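# Drop the painted pin into its matching colour bin

## Task

The pin in the left hand has paint on one side. Put it into the bin whose colour matches that paint so it rests flat on the bin floor; letting it fall from a little above the bin is fine. Then report that you are done. It counts only if the pin stays there with no support from the robot, so open the hand and move it away afterwards.

## Robot and tools

Robot: two arms, left_arm and right_arm. Both carry an identical five-finger right hand, so hand numbers and axes mean the same thing on each; they are not mirrored. Arm joints have speed and acceleration limits, so after a large move an arm may still be short of its goal when the result arrives.

Frames: the state line reports poses in one shared scene frame. The origin is on the table top (z = 0) midway between the two arm bases, +z is up, and left_arm's base is on the +y side. The arms face each other across the table. 'Left' and 'right' are arm names, not image sides. Each arm has a hand point 0.05 m in front of the palm, where the index pad meets the thumb tip in a pinch. Its +z runs along the straight fingers, +y comes out of the palm, and +x crosses the palm away from the thumb. Straight fingers extend 0.06 to 0.07 m past the point. A wrist bracket on the little-finger side can collide with things.

The 28-number row is used by execute_actions and move. It holds 14 numbers for left_arm, then the same 14 for right_arm, all in [-1, 1], and all 28 are always sent. Per arm the order is: dx, dy, dz, rx, ry, rz, then little, ring, middle, index, thumb_bend, thumb_turn, force_limit, speed.
- dx..rz are an offset, not a pose. They are measured in the hand point's own axes from its pose in the most recent result that showed it. For later calls within the same reply, they are measured from where the robot is when that call starts. 1.0 equals 0.6 m or 180 degrees. rx, ry, rz form a single rotation vector. Every row in an action is counted from that same starting pose, not from the row before it. All zeros drives the arm back to that pose; it is not a pause.
- The finger numbers are absolute targets: +1 is straight/open and -1 is fully curled. For thumb_turn, +1 puts the thumb beside the palm and -1 in front of it. A pinch is roughly index -0.22, thumb_bend -0.75, thumb_turn -0.57.
- force_limit maps linearly from about 0 N at -1 to 10 N at +1 (15 N for the thumb motors). It only limits closing.
- speed maps from nearly still at -1 to full at +1; at full speed a whole travel takes 0.6 s. Close at -0.9 or below for a gentle grip.
- To leave a hand unchanged, repeat its last eight executed numbers, or before any have run, its hand_measured six plus hand_force_limit and hand_speed. Resending the same numbers keeps a grip. To release, send targets more open than hand_measured.

Each control step clips the commanded pose to within 100 mm and 16 degrees of the measured one. Motion trails commands by about 0.17 s.

Tools:
- execute_actions {actions, pictures}: actions holds at most one item. An empty list just returns the state. {"rows": [...], "steps": n} runs 1 to 15 steps of 1/30 s; the last row repeats if it is short. {"steps": n} with no rows waits up to 300 steps counted from the last result, and your reply time is included. A refused call sends nothing.
- move {target, speed, stop_force}: target is one 28-number row, with offsets as above. Each hand point follows a straight path lasting 0.5 to 10 s; paths end together and are cut off at 10 s. speed is in m/s, 0.002 to 0.5, default 0.25; turning is capped at twice that in rad/s. stop_force (9 to 40 N, shared by both arms, allowed after 0.2 s of scene time) ends an arm's path when its wrist sensor feels that much extra resistance. The hand then backs up two steps and holds. Do not rely on it while rotating. Leave it out when lifting off something you press on. The result adds a 'move:' line giving the ending (done, off_target, moving, held, fault, contact), the limits involved (paced = pose clipped, held = steps blocked), and the distance to target.
- wait {seconds}: 0 to 10 s with no new commands.
- zoom_image {camera, region}: region is [x0, y0, x1, y1] in pixels, at most 504x504, on cam_high, cam_low, cam_left_wrist or cam_right_wrist (all 504x504).
- show_instructions {}: shows the reference image pages.
- finished_scene {scene}: ends and grades the current scene. It cannot be undone.

Results: the state line gives position (m), quaternion wxyz and velocities per arm. The printed position may be off at long reach. 'Hand target' shows where the controller is steering. HELD marks steps whose command was not fully sent. 'pose unreachable' means the clearance check altered the command. hand_measured, hand_stopped_by (moving, target, force, stalled, fault) and hand_load_n list six motor values in row order. Loads falling near 0 mean the grip was lost. Wrist force and torque are given in end-effector axes, are noisy (offset up to about 4 N), and saturate near 50 N. MOTOR HOT warns from 70 °C; at 85 °C the arm is braked.

Avoid: dropping the pin anywhere but the target bin, and knocking anything off the table. Do not let the arms collide or press on each other. Approach contacts slowly, since the arms are stiff and overshooting a surface can trigger a fault. A torque at a joint limit (135 N m for the shoulder and elbow, 25.2 N m for the wrists) or an outside force of 150 N stops that arm for 10 s. Occasional pushes may move loose objects, so check with the cameras before finishing.

Each tool is called after "Request:" as name(argument=value, ...) on one line, values as JSON.

Reference images:

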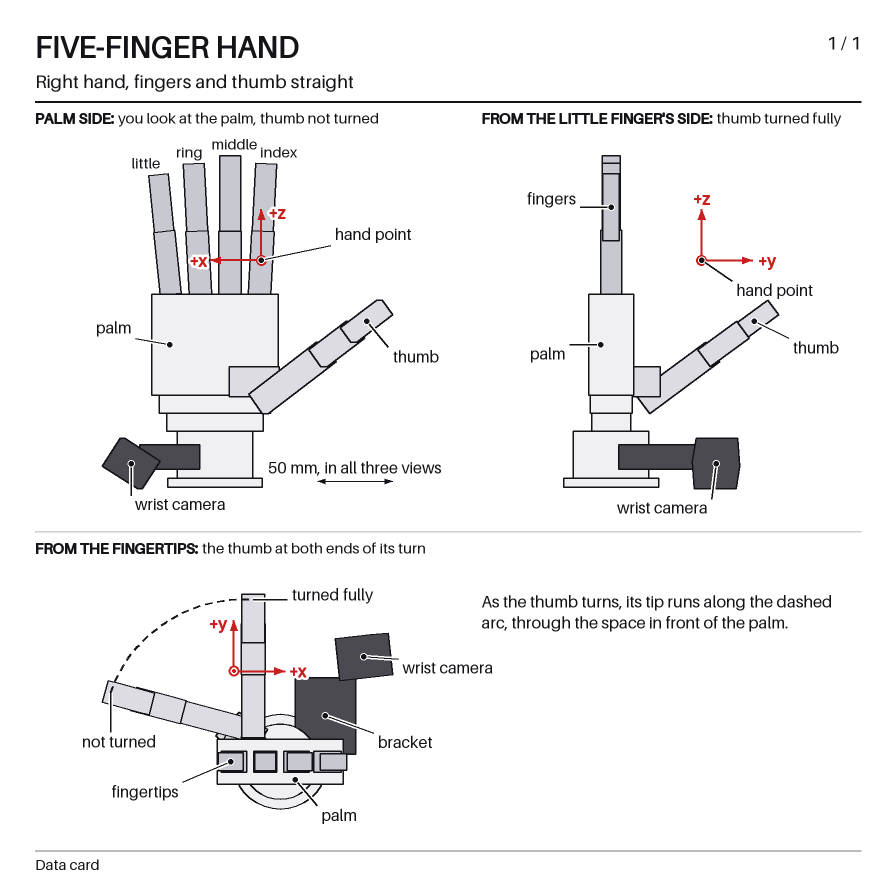

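## Session

I'll start by looking at the current state.

Request:
execute_actions(actions=[])

Scene clock: 0.00 s of 4800.00 s.
left_arm: end_effector_position=(+0.6052, +0.0322, +0.2621) hand_measured=(+1.000, +1.000, +1.000, -0.158, -0.750, -0.550) hand_load_n=(+0.0, +0.0, +0.0, +6.0, +0.5, +0.0) hand_stopped_by=(target, target, target, target, target, target) hand_force_limit=0.00 hand_speed=-0.80 end_effector_quat_wxyz=(+0.364, -0.393, +0.610, -0.584) end_effector_velocity=(+0.000, -0.000, +0.000) end_effector_angular_velocity=(-0.001, +0.000, +0.001) | right_arm: end_effector_position=(+0.1649, -0.3070, +0.4729) hand_measured=(+1.000, +1.000, +1.000, +1.000, +1.000, +1.000) hand_load_n=(+0.0, +0.0, +0.0, +0.0, +0.0, +0.0) hand_stopped_by=(target, target, target, target, target, target) hand_force_limit=0.00 hand_speed=-0.80 end_effector_quat_wxyz=(+0.005, -0.309, +0.951, -0.011) end_effector_velocity=(-0.000, -0.000, +0.000) end_effector_angular_velocity=(+0.000, -0.001, +0.000)
Joint positions: left_arm=[ 0.372 -0.894  1.609 -3.791 -0.93  -0.055] | right_arm=[-1.194 -1.719  1.347  1.933  1.593 -1.88 ]
Joint velocities: left_arm=[-0.    -0.    -0.001  0.001  0.001 -0.001] | right_arm=[-0. -0. -0. -0.  0. -0.]
Wrist force (N, on the end effector, along its own x y z axes, offset not removed): no reading
Wrist torque (N m, same axes, about the end effector's origin, offset not removed): no reading
Hand target (left_arm): +0.605, +0.032, +0.262; +0.364, -0.393, +0.610, -0.584
Hand target (right_arm): +0.165, -0.307, +0.473; +0.005, -0.309, +0.951, -0.011

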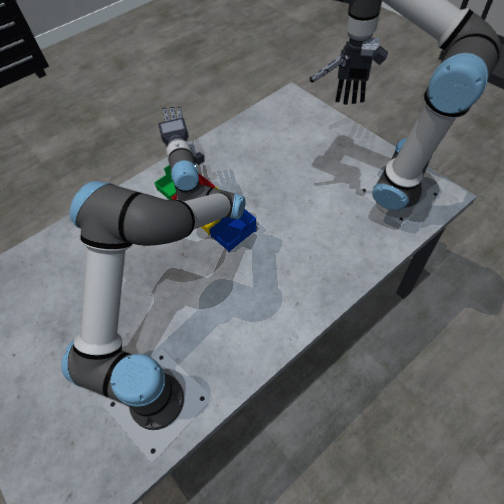

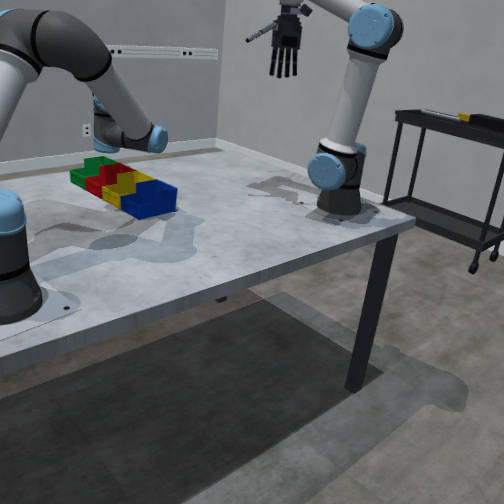

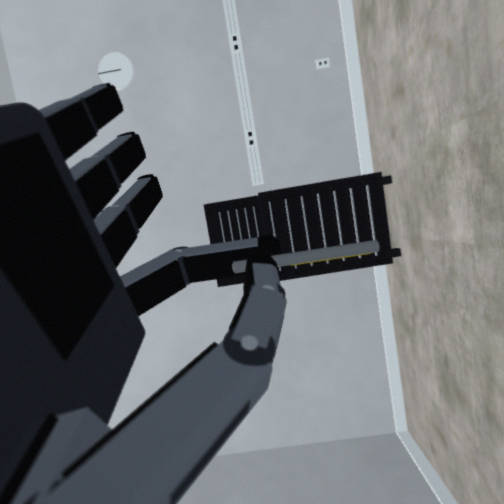

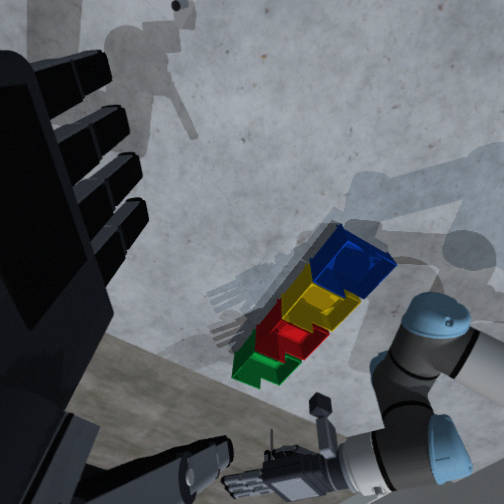

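Request:
zoom_image(camera="cam_left_wrist", region=[200, 200, 400, 310])

Request:
zoom_image(camera="cam_right_wrist", region=[200, 380, 400, 504])

Region (200, 200, 400, 310) of cam_left_wrist's 504x504 image, scaled by 2.520, with more detail than that image has; it fills the top 277 rows of this view, and the rest is white.

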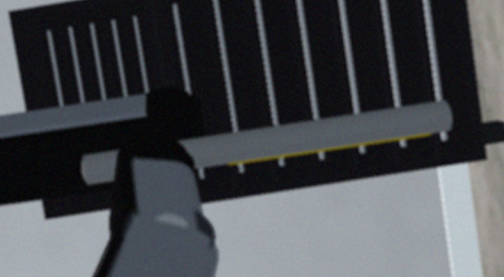

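Region (200, 380, 400, 504) of cam_right_wrist's 504x504 image, scaled by 2.520, with more detail than that image has; it fills the top 312 rows of this view, and the rest is white.

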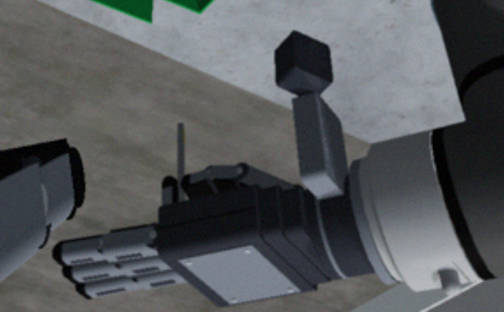

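Request:
zoom_image(camera="cam_left_wrist", region=[280, 235, 390, 285])

Region (280, 235, 390, 285) of cam_left_wrist's 504x504 image, scaled by 4.582, with more detail than that image has; it fills the top 229 rows of this view, and the rest is white.

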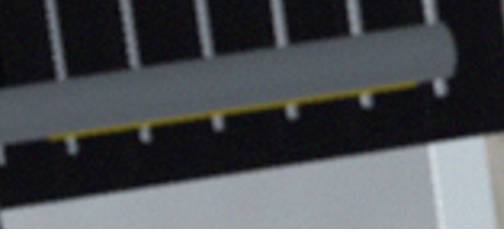

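Request:
zoom_image(camera="cam_right_wrist", region=[220, 215, 410, 405])

Request:
zoom_image(camera="cam_low", region=[50, 130, 200, 240])

Request:
zoom_image(camera="cam_high", region=[130, 90, 290, 270])

Region (220, 215, 410, 405) of cam_right_wrist's 504x504 image, scaled by 2.653, with more detail than that image has.

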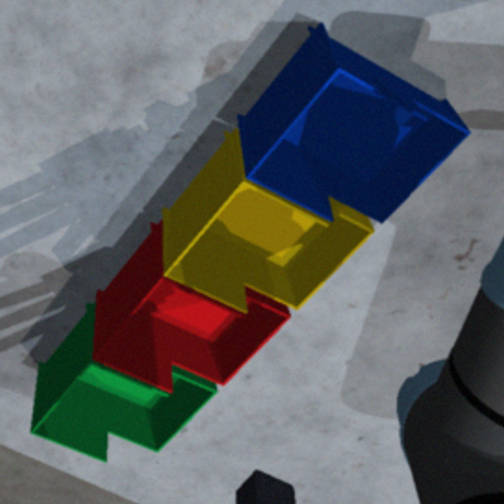

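Region (50, 130, 200, 240) of cam_low's 504x504 image, scaled by 3.360, with more detail than that image has; it fills the top 370 rows of this view, and the rest is white.

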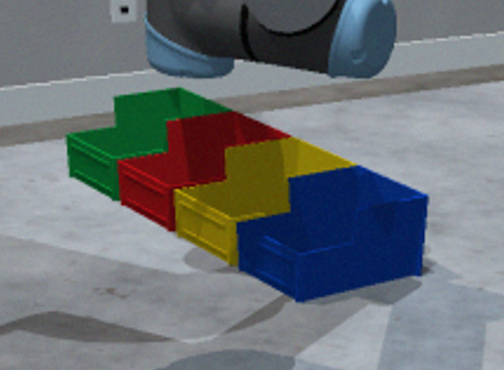

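Region (130, 90, 290, 270) of cam_high's 504x504 image, scaled by 2.800, with more detail than that image has.

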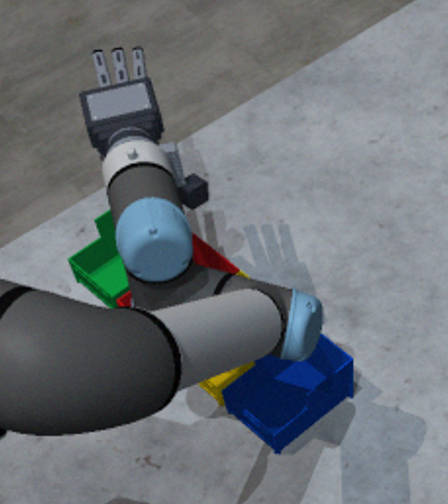

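Request:
move(target=[0.1247, 0.1712, -0.2912, -0.0739, -0.2046, -0.5063, 1, 1, 1, -0.158, -0.75, -0.55, 0.0, -0.8, 0, 0, 0, 0, 0, 0, 1, 1, 1, 1, 1, 1, 0.0, -0.8], speed=0.35)

Scene clock: 123.03 s of 4800.00 s.
left_arm: end_effector_position=(+0.4100, +0.0400, +0.1698) hand_measured=(+1.000, +1.000, +1.000, -0.156, -0.750, -0.550) hand_load_n=(+0.0, +0.0, +0.0, +5.5, +0.5, +0.0) hand_stopped_by=(target, target, target, force, target, target) hand_force_limit=0.00 hand_speed=-0.80 end_effector_quat_wxyz=(+0.040, +0.884, -0.077, +0.459) end_effector_velocity=(-0.002, -0.001, -0.000) end_effector_angular_velocity=(-0.006, +0.007, +0.006) | right_arm: end_effector_position=(+0.1649, -0.3070, +0.4729) hand_measured=(+1.000, +1.000, +1.000, +1.000, +1.000, +1.000) hand_load_n=(+0.0, +0.0, +0.0, +0.0, +0.0, +0.0) hand_stopped_by=(target, target, target, target, target, target) hand_force_limit=0.00 hand_speed=-0.80 end_effector_quat_wxyz=(+0.005, -0.309, +0.951, -0.011) end_effector_velocity=(-0.000, -0.000, +0.000) end_effector_angular_velocity=(-0.001, -0.001, +0.000)
Joint positions: left_arm=[ 0.148 -1.298  2.11  -2.927 -0.736 -2.459] | right_arm=[-1.194 -1.719  1.347  1.933  1.593 -1.88 ]
Joint velocities: left_arm=[-0.003 -0.003 -0.001  0.015 -0.002 -0.019] | right_arm=[-0.    -0.001  0.     0.     0.001 -0.   ]
Wrist force (N, on the end effector, along its own x y z axes, offset not removed): left_arm=[0.8 -2.5 0.7] | right_arm=[-3.2 -2.2 0.1]
Wrist torque (N m, same axes, about the end effector's origin, offset not removed): left_arm=[-0.35 -0.11 -0.03] | right_arm=[-0.53 0.60 -0.29]
Hand target (left_arm): +0.410, +0.040, +0.170; +0.041, +0.884, -0.076, +0.459
Hand target (right_arm): +0.165, -0.307, +0.473; +0.005, -0.309, +0.951, -0.011
Off the commanded pose (left_arm): 0.000 m, 0 deg.
Off the commanded pose (right_arm): 0.000 m, 0 deg.
After step 90, 117.00 s passed at rest.
move: done

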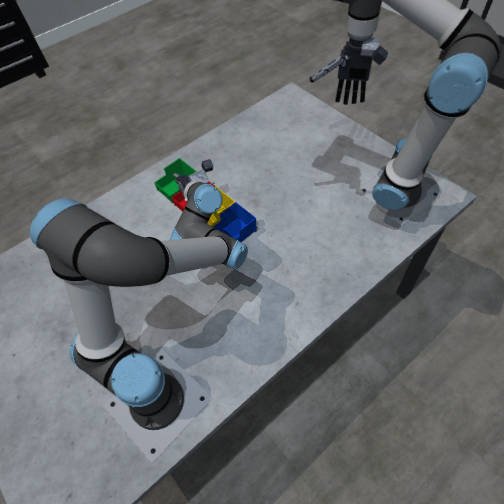

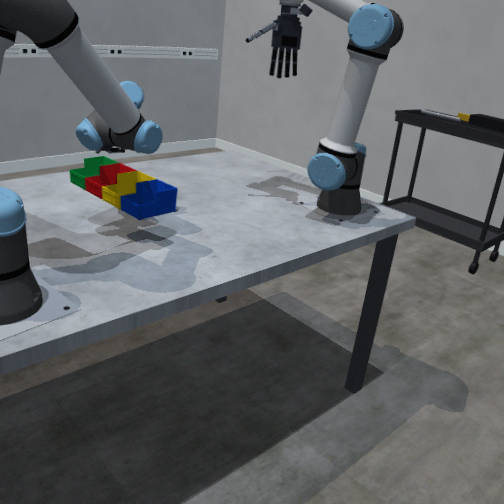

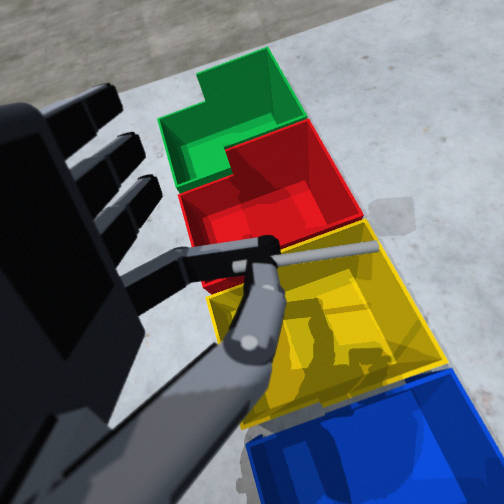

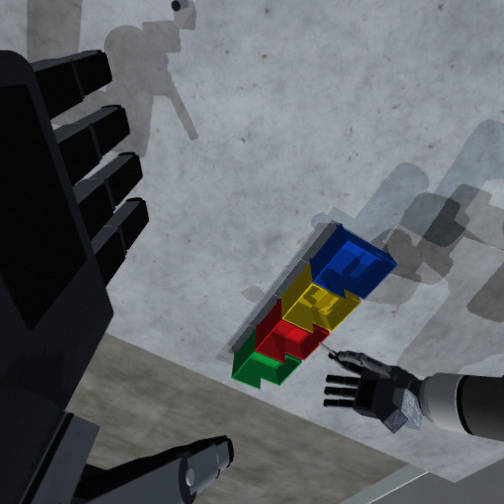

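Request:
zoom_image(camera="cam_left_wrist", region=[270, 225, 400, 295])

Request:
zoom_image(camera="cam_right_wrist", region=[290, 310, 400, 420])

Region (270, 225, 400, 295) of cam_left_wrist's 504x504 image, scaled by 3.877, with more detail than that image has; it fills the top 271 rows of this view, and the rest is white.

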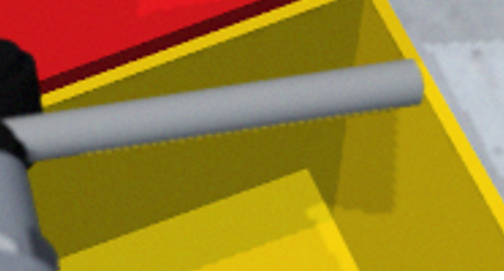

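Region (290, 310, 400, 420) of cam_right_wrist's 504x504 image, scaled by 4.582, with more detail than that image has.

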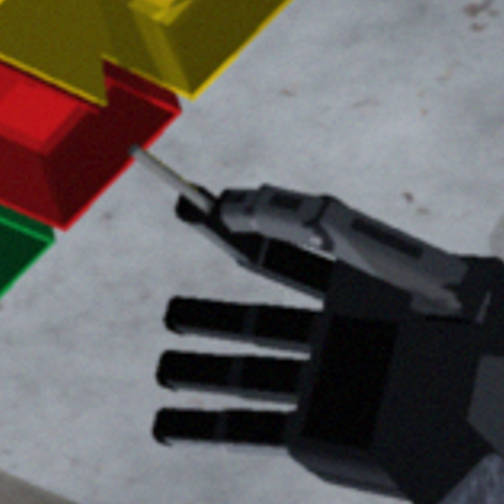

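Request:
zoom_image(camera="cam_left_wrist", region=[170, 190, 480, 500])

Region (170, 190, 480, 500) of cam_left_wrist's 504x504 image, scaled by 1.626, with more detail than that image has.

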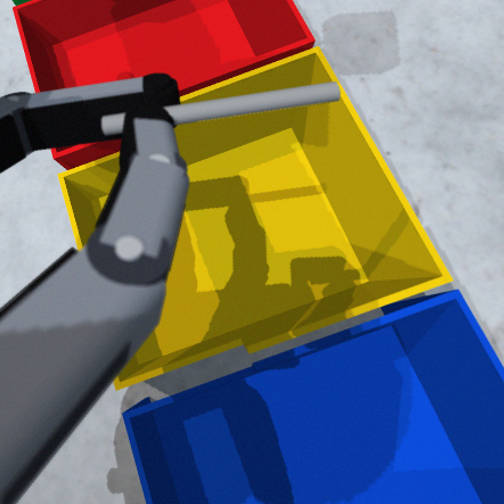

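Request:
move(target=[-0.1118, 0, 0.0785, 0, 0, 0, 0.0, 0.0, 0.0, -0.158, -0.75, -0.55, 0.0, 0.0, 0, 0, 0, 0, 0, 0, 1, 1, 1, 1, 1, 1, 0.0, -0.8], speed=0.12)

Scene clock: 211.80 s of 4800.00 s.
left_arm: end_effector_position=(+0.4101, +0.0401, +0.0880) hand_measured=(+0.000, +0.000, +0.000, -0.156, -0.750, -0.550) hand_load_n=(+0.0, +0.0, +0.0, +5.5, +0.5, +0.0) hand_stopped_by=(target, target, target, force, target, target) hand_force_limit=0.00 hand_speed=0.00 end_effector_quat_wxyz=(+0.040, +0.884, -0.077, +0.459) end_effector_velocity=(+0.001, +0.000, -0.001) end_effector_angular_velocity=(-0.003, -0.000, +0.001) | right_arm: end_effector_position=(+0.1649, -0.3070, +0.4729) hand_measured=(+1.000, +1.000, +1.000, +1.000, +1.000, +1.000) hand_load_n=(+0.0, +0.0, +0.0, +0.0, +0.0, +0.0) hand_stopped_by=(target, target, target, target, target, target) hand_force_limit=0.00 hand_speed=-0.80 end_effector_quat_wxyz=(+0.005, -0.309, +0.951, -0.011) end_effector_velocity=(-0.001, -0.000, +0.000) end_effector_angular_velocity=(+0.001, -0.001, -0.000)
Joint positions: left_arm=[ 0.148 -1.115  2.158 -3.158 -0.736 -2.459] | right_arm=[-1.194 -1.719  1.347  1.933  1.593 -1.88 ]
Joint velocities: left_arm=[ 0.002  0.005 -0.    -0.008 -0.001  0.001] | right_arm=[ 0.    -0.002 -0.     0.    -0.001  0.   ]
Wrist force (N, on the end effector, along its own x y z axes, offset not removed): left_arm=[0.5 -1.0 2.6] | right_arm=[-2.2 0.7 -2.5]
Wrist torque (N m, same axes, about the end effector's origin, offset not removed): left_arm=[-0.27 -0.06 -0.01] | right_arm=[0.14 0.57 -0.07]
Hand target (left_arm): +0.410, +0.040, +0.088; +0.040, +0.884, -0.077, +0.459
Hand target (right_arm): +0.165, -0.307, +0.473; +0.005, -0.309, +0.951, -0.011
Off the commanded pose (left_arm): 0.000 m, 0 deg.
Off the commanded pose (right_arm): 0.000 m, 0 deg.
After step 90, 84.60 s passed at rest.
move: done

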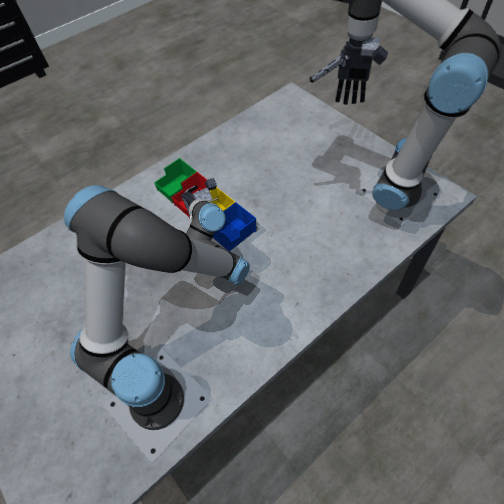

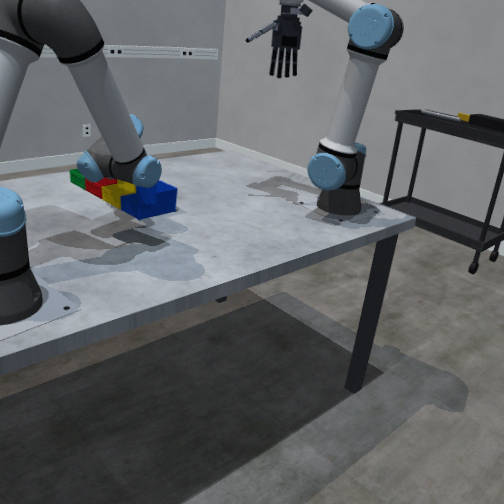

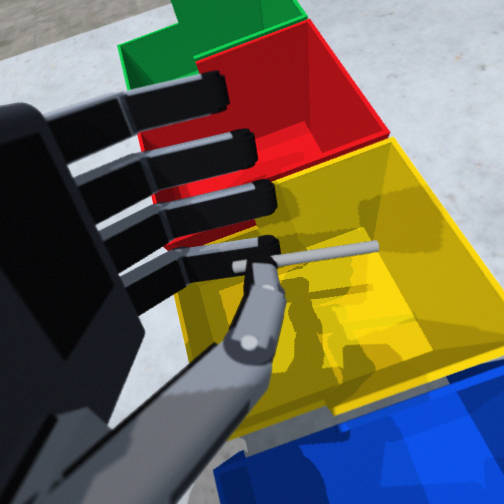

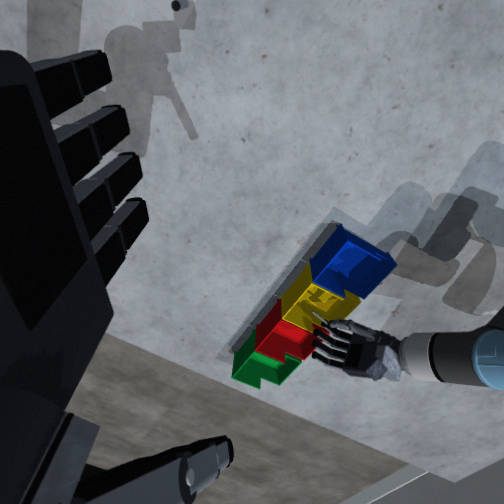

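Request:
zoom_image(camera="cam_left_wrist", region=[160, 120, 504, 464])

Request:
zoom_image(camera="cam_right_wrist", region=[270, 260, 410, 400])

Region (160, 120, 504, 464) of cam_left_wrist's 504x504 image, scaled by 1.465, with more detail than that image has.

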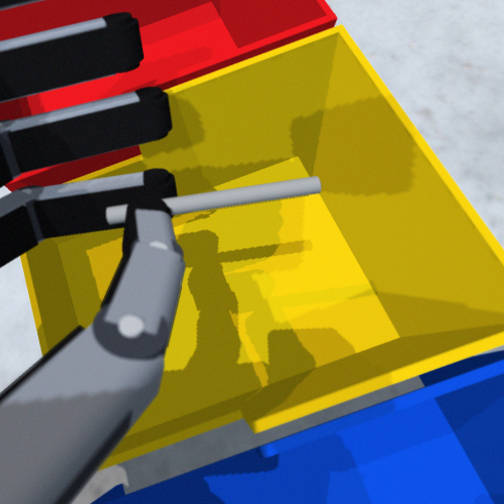

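Region (270, 260, 410, 400) of cam_right_wrist's 504x504 image, scaled by 3.600, with more detail than that image has.

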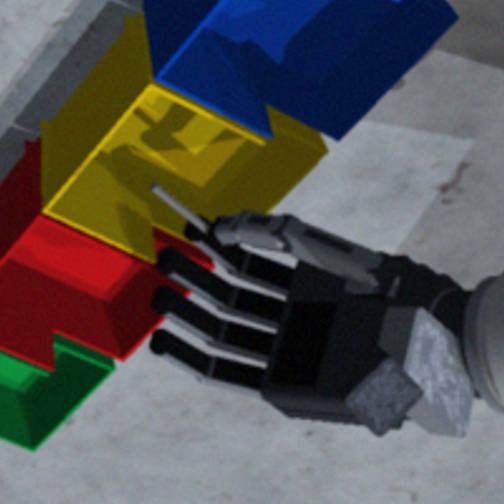

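Request:
execute_actions(actions=[{"rows": [[0, 0, 0, 0, 0, 0, 0.0, 0.0, 0.0, 0.1, -0.75, -0.55, 0.0, 1.0, 0, 0, 0, 0, 0, 0, 1, 1, 1, 1, 1, 1, 0.0, -0.8]], "steps": 12}])

Request:
move(target=[0.1308, -0.1168, -0.22, 0, 0, 0, 0.0, 0.0, 0.0, 0.1, -0.75, -0.55, 0.0, 1.0, 0, 0, 0, 0, 0, 0, 1, 1, 1, 1, 1, 1, 0.0, -0.8], speed=0.2)

Scene clock: 322.57 s of 4800.00 s.
left_arm: end_effector_position=(+0.4102, +0.0401, +0.0880) hand_measured=(+0.000, +0.000, +0.000, +0.100, -0.750, -0.550) hand_load_n=(+0.0, +0.0, +0.0, +0.0, +0.0, +0.0) hand_stopped_by=(target, target, target, target, target, target) hand_force_limit=0.00 hand_speed=1.00 end_effector_quat_wxyz=(+0.040, +0.884, -0.077, +0.459) end_effector_velocity=(+0.000, -0.000, +0.000) end_effector_angular_velocity=(-0.001, +0.000, +0.001) | right_arm: end_effector_position=(+0.1649, -0.3070, +0.4729) hand_measured=(+1.000, +1.000, +1.000, +1.000, +1.000, +1.000) hand_load_n=(+0.0, +0.0, +0.0, +0.0, +0.0, +0.0) hand_stopped_by=(target, target, target, target, target, target) hand_force_limit=0.00 hand_speed=-0.80 end_effector_quat_wxyz=(+0.005, -0.309, +0.951, -0.011) end_effector_velocity=(-0.000, -0.000, +0.000) end_effector_angular_velocity=(-0.000, -0.001, +0.000)
Joint positions: left_arm=[ 0.148 -1.115  2.158 -3.158 -0.736 -2.458] | right_arm=[-1.194 -1.719  1.347  1.933  1.593 -1.88 ]
Joint velocities: left_arm=[ 0.001 -0.001 -0.001  0.001 -0.    -0.001] | right_arm=[ 0.    -0.001 -0.     0.     0.    -0.   ]
Wrist force (N, on the end effector, along its own x y z axes, offset not removed): left_arm=[1.7 -1.2 2.3] | right_arm=[-0.4 -0.3 -4.1]
Wrist torque (N m, same axes, about the end effector's origin, offset not removed): left_arm=[-0.27 -0.22 0.11] | right_arm=[0.10 0.22 0.01]
Hand target (left_arm): +0.410, +0.040, +0.088; +0.040, +0.884, -0.077, +0.459
Hand target (right_arm): +0.165, -0.307, +0.473; +0.005, -0.309, +0.951, -0.011
Off the commanded pose (left_arm): 0.000 m, 0 deg.
Off the commanded pose (right_arm): 0.000 m, 0 deg.
Steps of this call (steps 1 to 90: nothing new was sent; then 107.37 s passed at rest; steps 91 to 102: all 12 steps of this action). Readings (end_effector_position | what the end effector reports):
91: left_arm (+0.4102, +0.0401, +0.0879) | right_arm (+0.1649, -0.3070, +0.4729) | left_arm hand_measured=(+0.000, +0.000, +0.000, -0.156, -0.750, -0.550) hand_load_n=(+0.0, +0.0, +0.0, +5.5, +0.5, +0.0) hand_stopped_by=(target, target, target, moving, target, target) hand_force_limit=0.00 hand_speed=1.00 | right_arm hand_measured=(+1.000, +1.000, +1.000, +1.000, +1.000, +1.000) hand_load_n=(+0.0, +0.0, +0.0, +0.0, +0.0, +0.0) hand_stopped_by=(target, target, target, target, target, target) hand_force_limit=0.00 hand_speed=-0.80
92: left_arm (+0.4102, +0.0401, +0.0879) | right_arm (+0.1649, -0.3070, +0.4729) | left_arm hand_measured=(+0.000, +0.000, +0.000, -0.156, -0.750, -0.550) hand_load_n=(+0.0, +0.0, +0.0, +5.5, +0.5, +0.0) hand_stopped_by=(target, target, target, moving, target, target) hand_force_limit=0.00 hand_speed=1.00 | right_arm hand_measured=(+1.000, +1.000, +1.000, +1.000, +1.000, +1.000) hand_load_n=(+0.0, +0.0, +0.0, +0.0, +0.0, +0.0) hand_stopped_by=(target, target, target, target, target, target) hand_force_limit=0.00 hand_speed=-0.80
94: left_arm (+0.4102, +0.0401, +0.0878) | right_arm (+0.1649, -0.3070, +0.4729) | left_arm hand_measured=(+0.000, +0.000, +0.000, -0.060, -0.750, -0.550) hand_load_n=(+0.0, +0.0, +0.0, +0.0, +0.0, +0.0) hand_stopped_by=(target, target, target, moving, target, target) hand_force_limit=0.00 hand_speed=1.00 | right_arm hand_measured=(+1.000, +1.000, +1.000, +1.000, +1.000, +1.000) hand_load_n=(+0.0, +0.0, +0.0, +0.0, +0.0, +0.0) hand_stopped_by=(target, target, target, target, target, target) hand_force_limit=0.00 hand_speed=-0.80
98: left_arm (+0.4102, +0.0401, +0.0879) | right_arm (+0.1649, -0.3070, +0.4729) | left_arm hand_measured=(+0.000, +0.000, +0.000, +0.100, -0.750, -0.550) hand_load_n=(+0.0, +0.0, +0.0, +0.0, +0.0, +0.0) hand_stopped_by=(target, target, target, moving, target, target) hand_force_limit=0.00 hand_speed=1.00 | right_arm hand_measured=(+1.000, +1.000, +1.000, +1.000, +1.000, +1.000) hand_load_n=(+0.0, +0.0, +0.0, +0.0, +0.0, +0.0) hand_stopped_by=(target, target, target, target, target, target) hand_force_limit=0.00 hand_speed=-0.80
102: the state above

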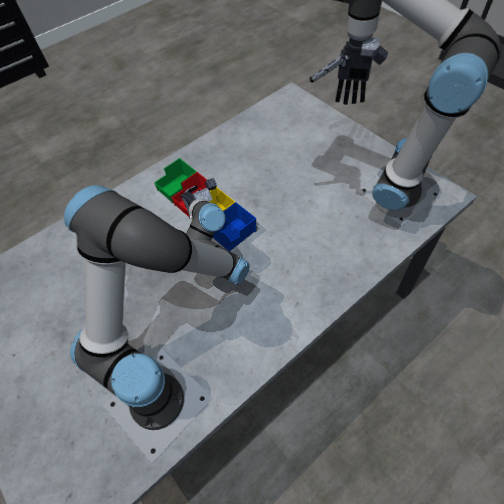

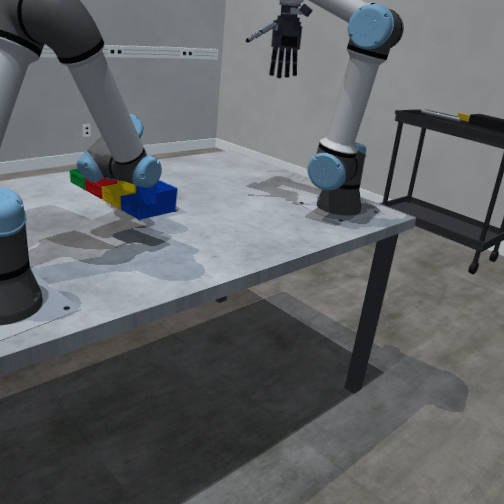

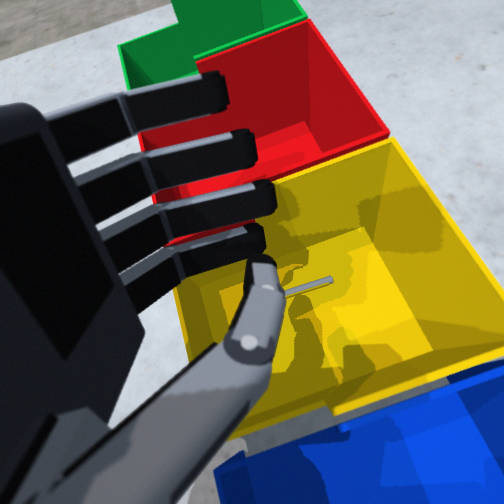

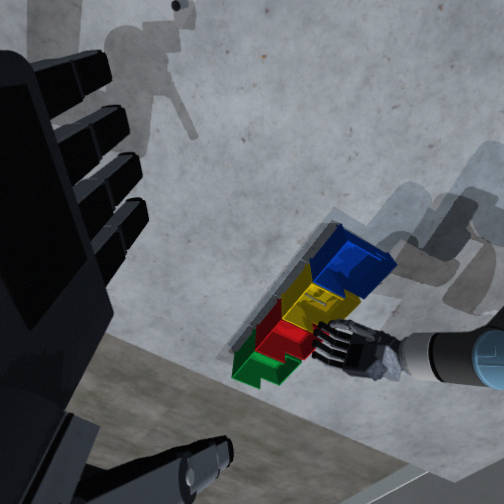

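Scene clock: 324.23 s of 4800.00 s.
left_arm: end_effector_position=(+0.3602, +0.1198, +0.2277) hand_measured=(+0.000, +0.000, +0.000, +0.100, -0.750, -0.550) hand_load_n=(+0.0, +0.0, +0.0, +0.0, +0.0, +0.0) hand_stopped_by=(target, target, target, target, target, target) hand_force_limit=0.00 hand_speed=1.00 end_effector_quat_wxyz=(+0.040, +0.884, -0.077, +0.459) end_effector_velocity=(-0.001, +0.001, +0.001) end_effector_angular_velocity=(+0.001, +0.001, +0.001) | right_arm: end_effector_position=(+0.1649, -0.3070, +0.4729) hand_measured=(+1.000, +1.000, +1.000, +1.000, +1.000, +1.000) hand_load_n=(+0.0, +0.0, +0.0, +0.0, +0.0, +0.0) hand_stopped_by=(target, target, target, target, target, target) hand_force_limit=0.00 hand_speed=-0.80 end_effector_quat_wxyz=(+0.005, -0.309, +0.951, -0.011) end_effector_velocity=(+0.000, +0.000, -0.000) end_effector_angular_velocity=(-0.001, +0.001, -0.000)
Joint positions: left_arm=[ 0.075 -1.646  2.288 -2.684 -0.701 -2.555] | right_arm=[-1.194 -1.719  1.347  1.933  1.593 -1.88 ]
Joint velocities: left_arm=[-0.002 -0.006 -0.001  0.012  0.001 -0.005] | right_arm=[0.    0.001 0.    0.    0.    0.   ]
Wrist force (N, on the end effector, along its own x y z axes, offset not removed): left_arm=[1.8 -0.7 1.3] | right_arm=[-0.6 -0.5 -3.1]
Wrist torque (N m, same axes, about the end effector's origin, offset not removed): left_arm=[-0.21 -0.30 0.10] | right_arm=[0.17 0.16 -0.06]
Hand target (left_arm): +0.360, +0.120, +0.228; +0.040, +0.884, -0.077, +0.459
Hand target (right_arm): +0.165, -0.307, +0.473; +0.005, -0.309, +0.951, -0.011
Off the commanded pose (left_arm): 0.000 m, 0 deg.
Off the commanded pose (right_arm): 0.000 m, 0 deg.
move: done

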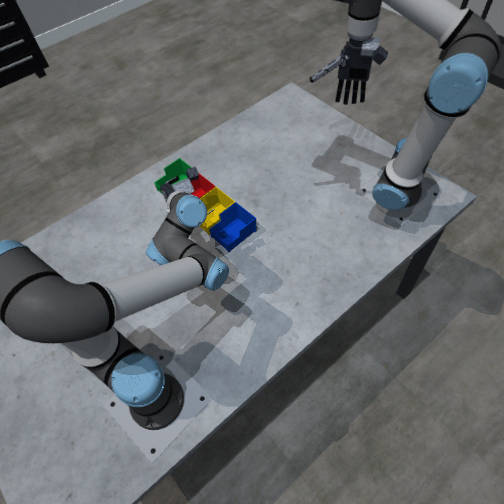

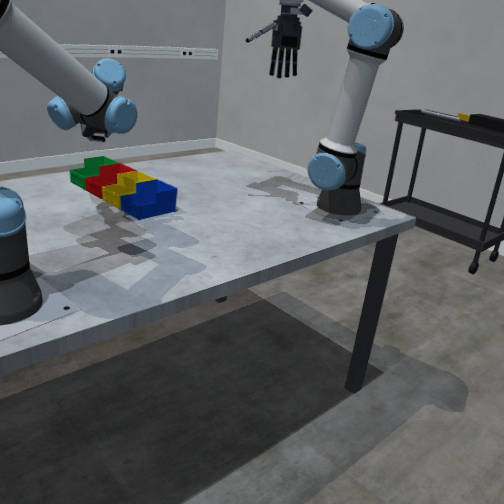

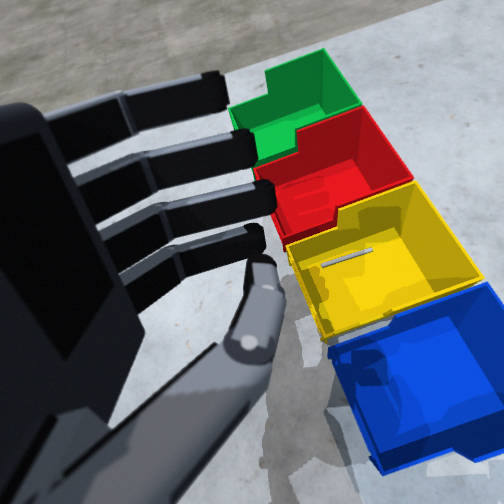

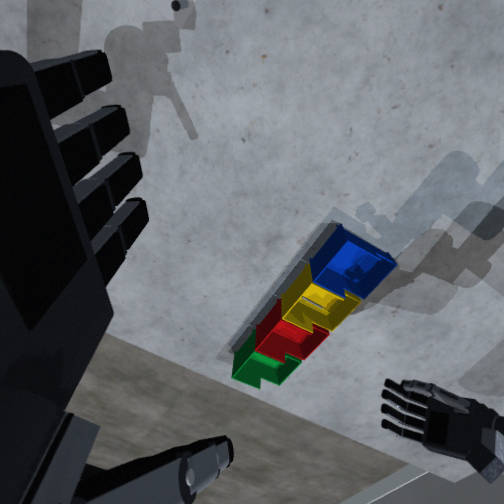

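Request:
zoom_image(camera="cam_left_wrist", region=[280, 180, 490, 350])

Region (280, 180, 490, 350) of cam_left_wrist's 504x504 image, scaled by 2.400, with more detail than that image has; it fills the top 408 rows of this view, and the rest is white.

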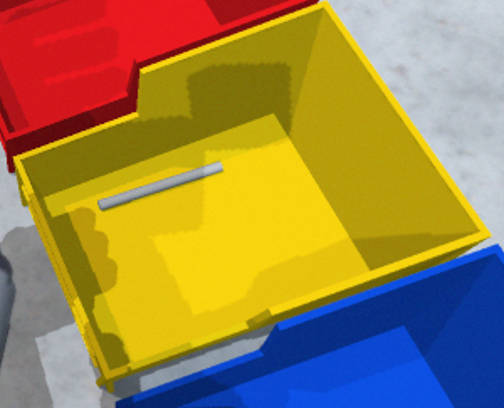

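The pin lies flat on the floor of the yellow bin, and the hand is clear of it. Scene 1 is done.

Request:
finished_scene(scene=1)

The scene is finished: the task was done.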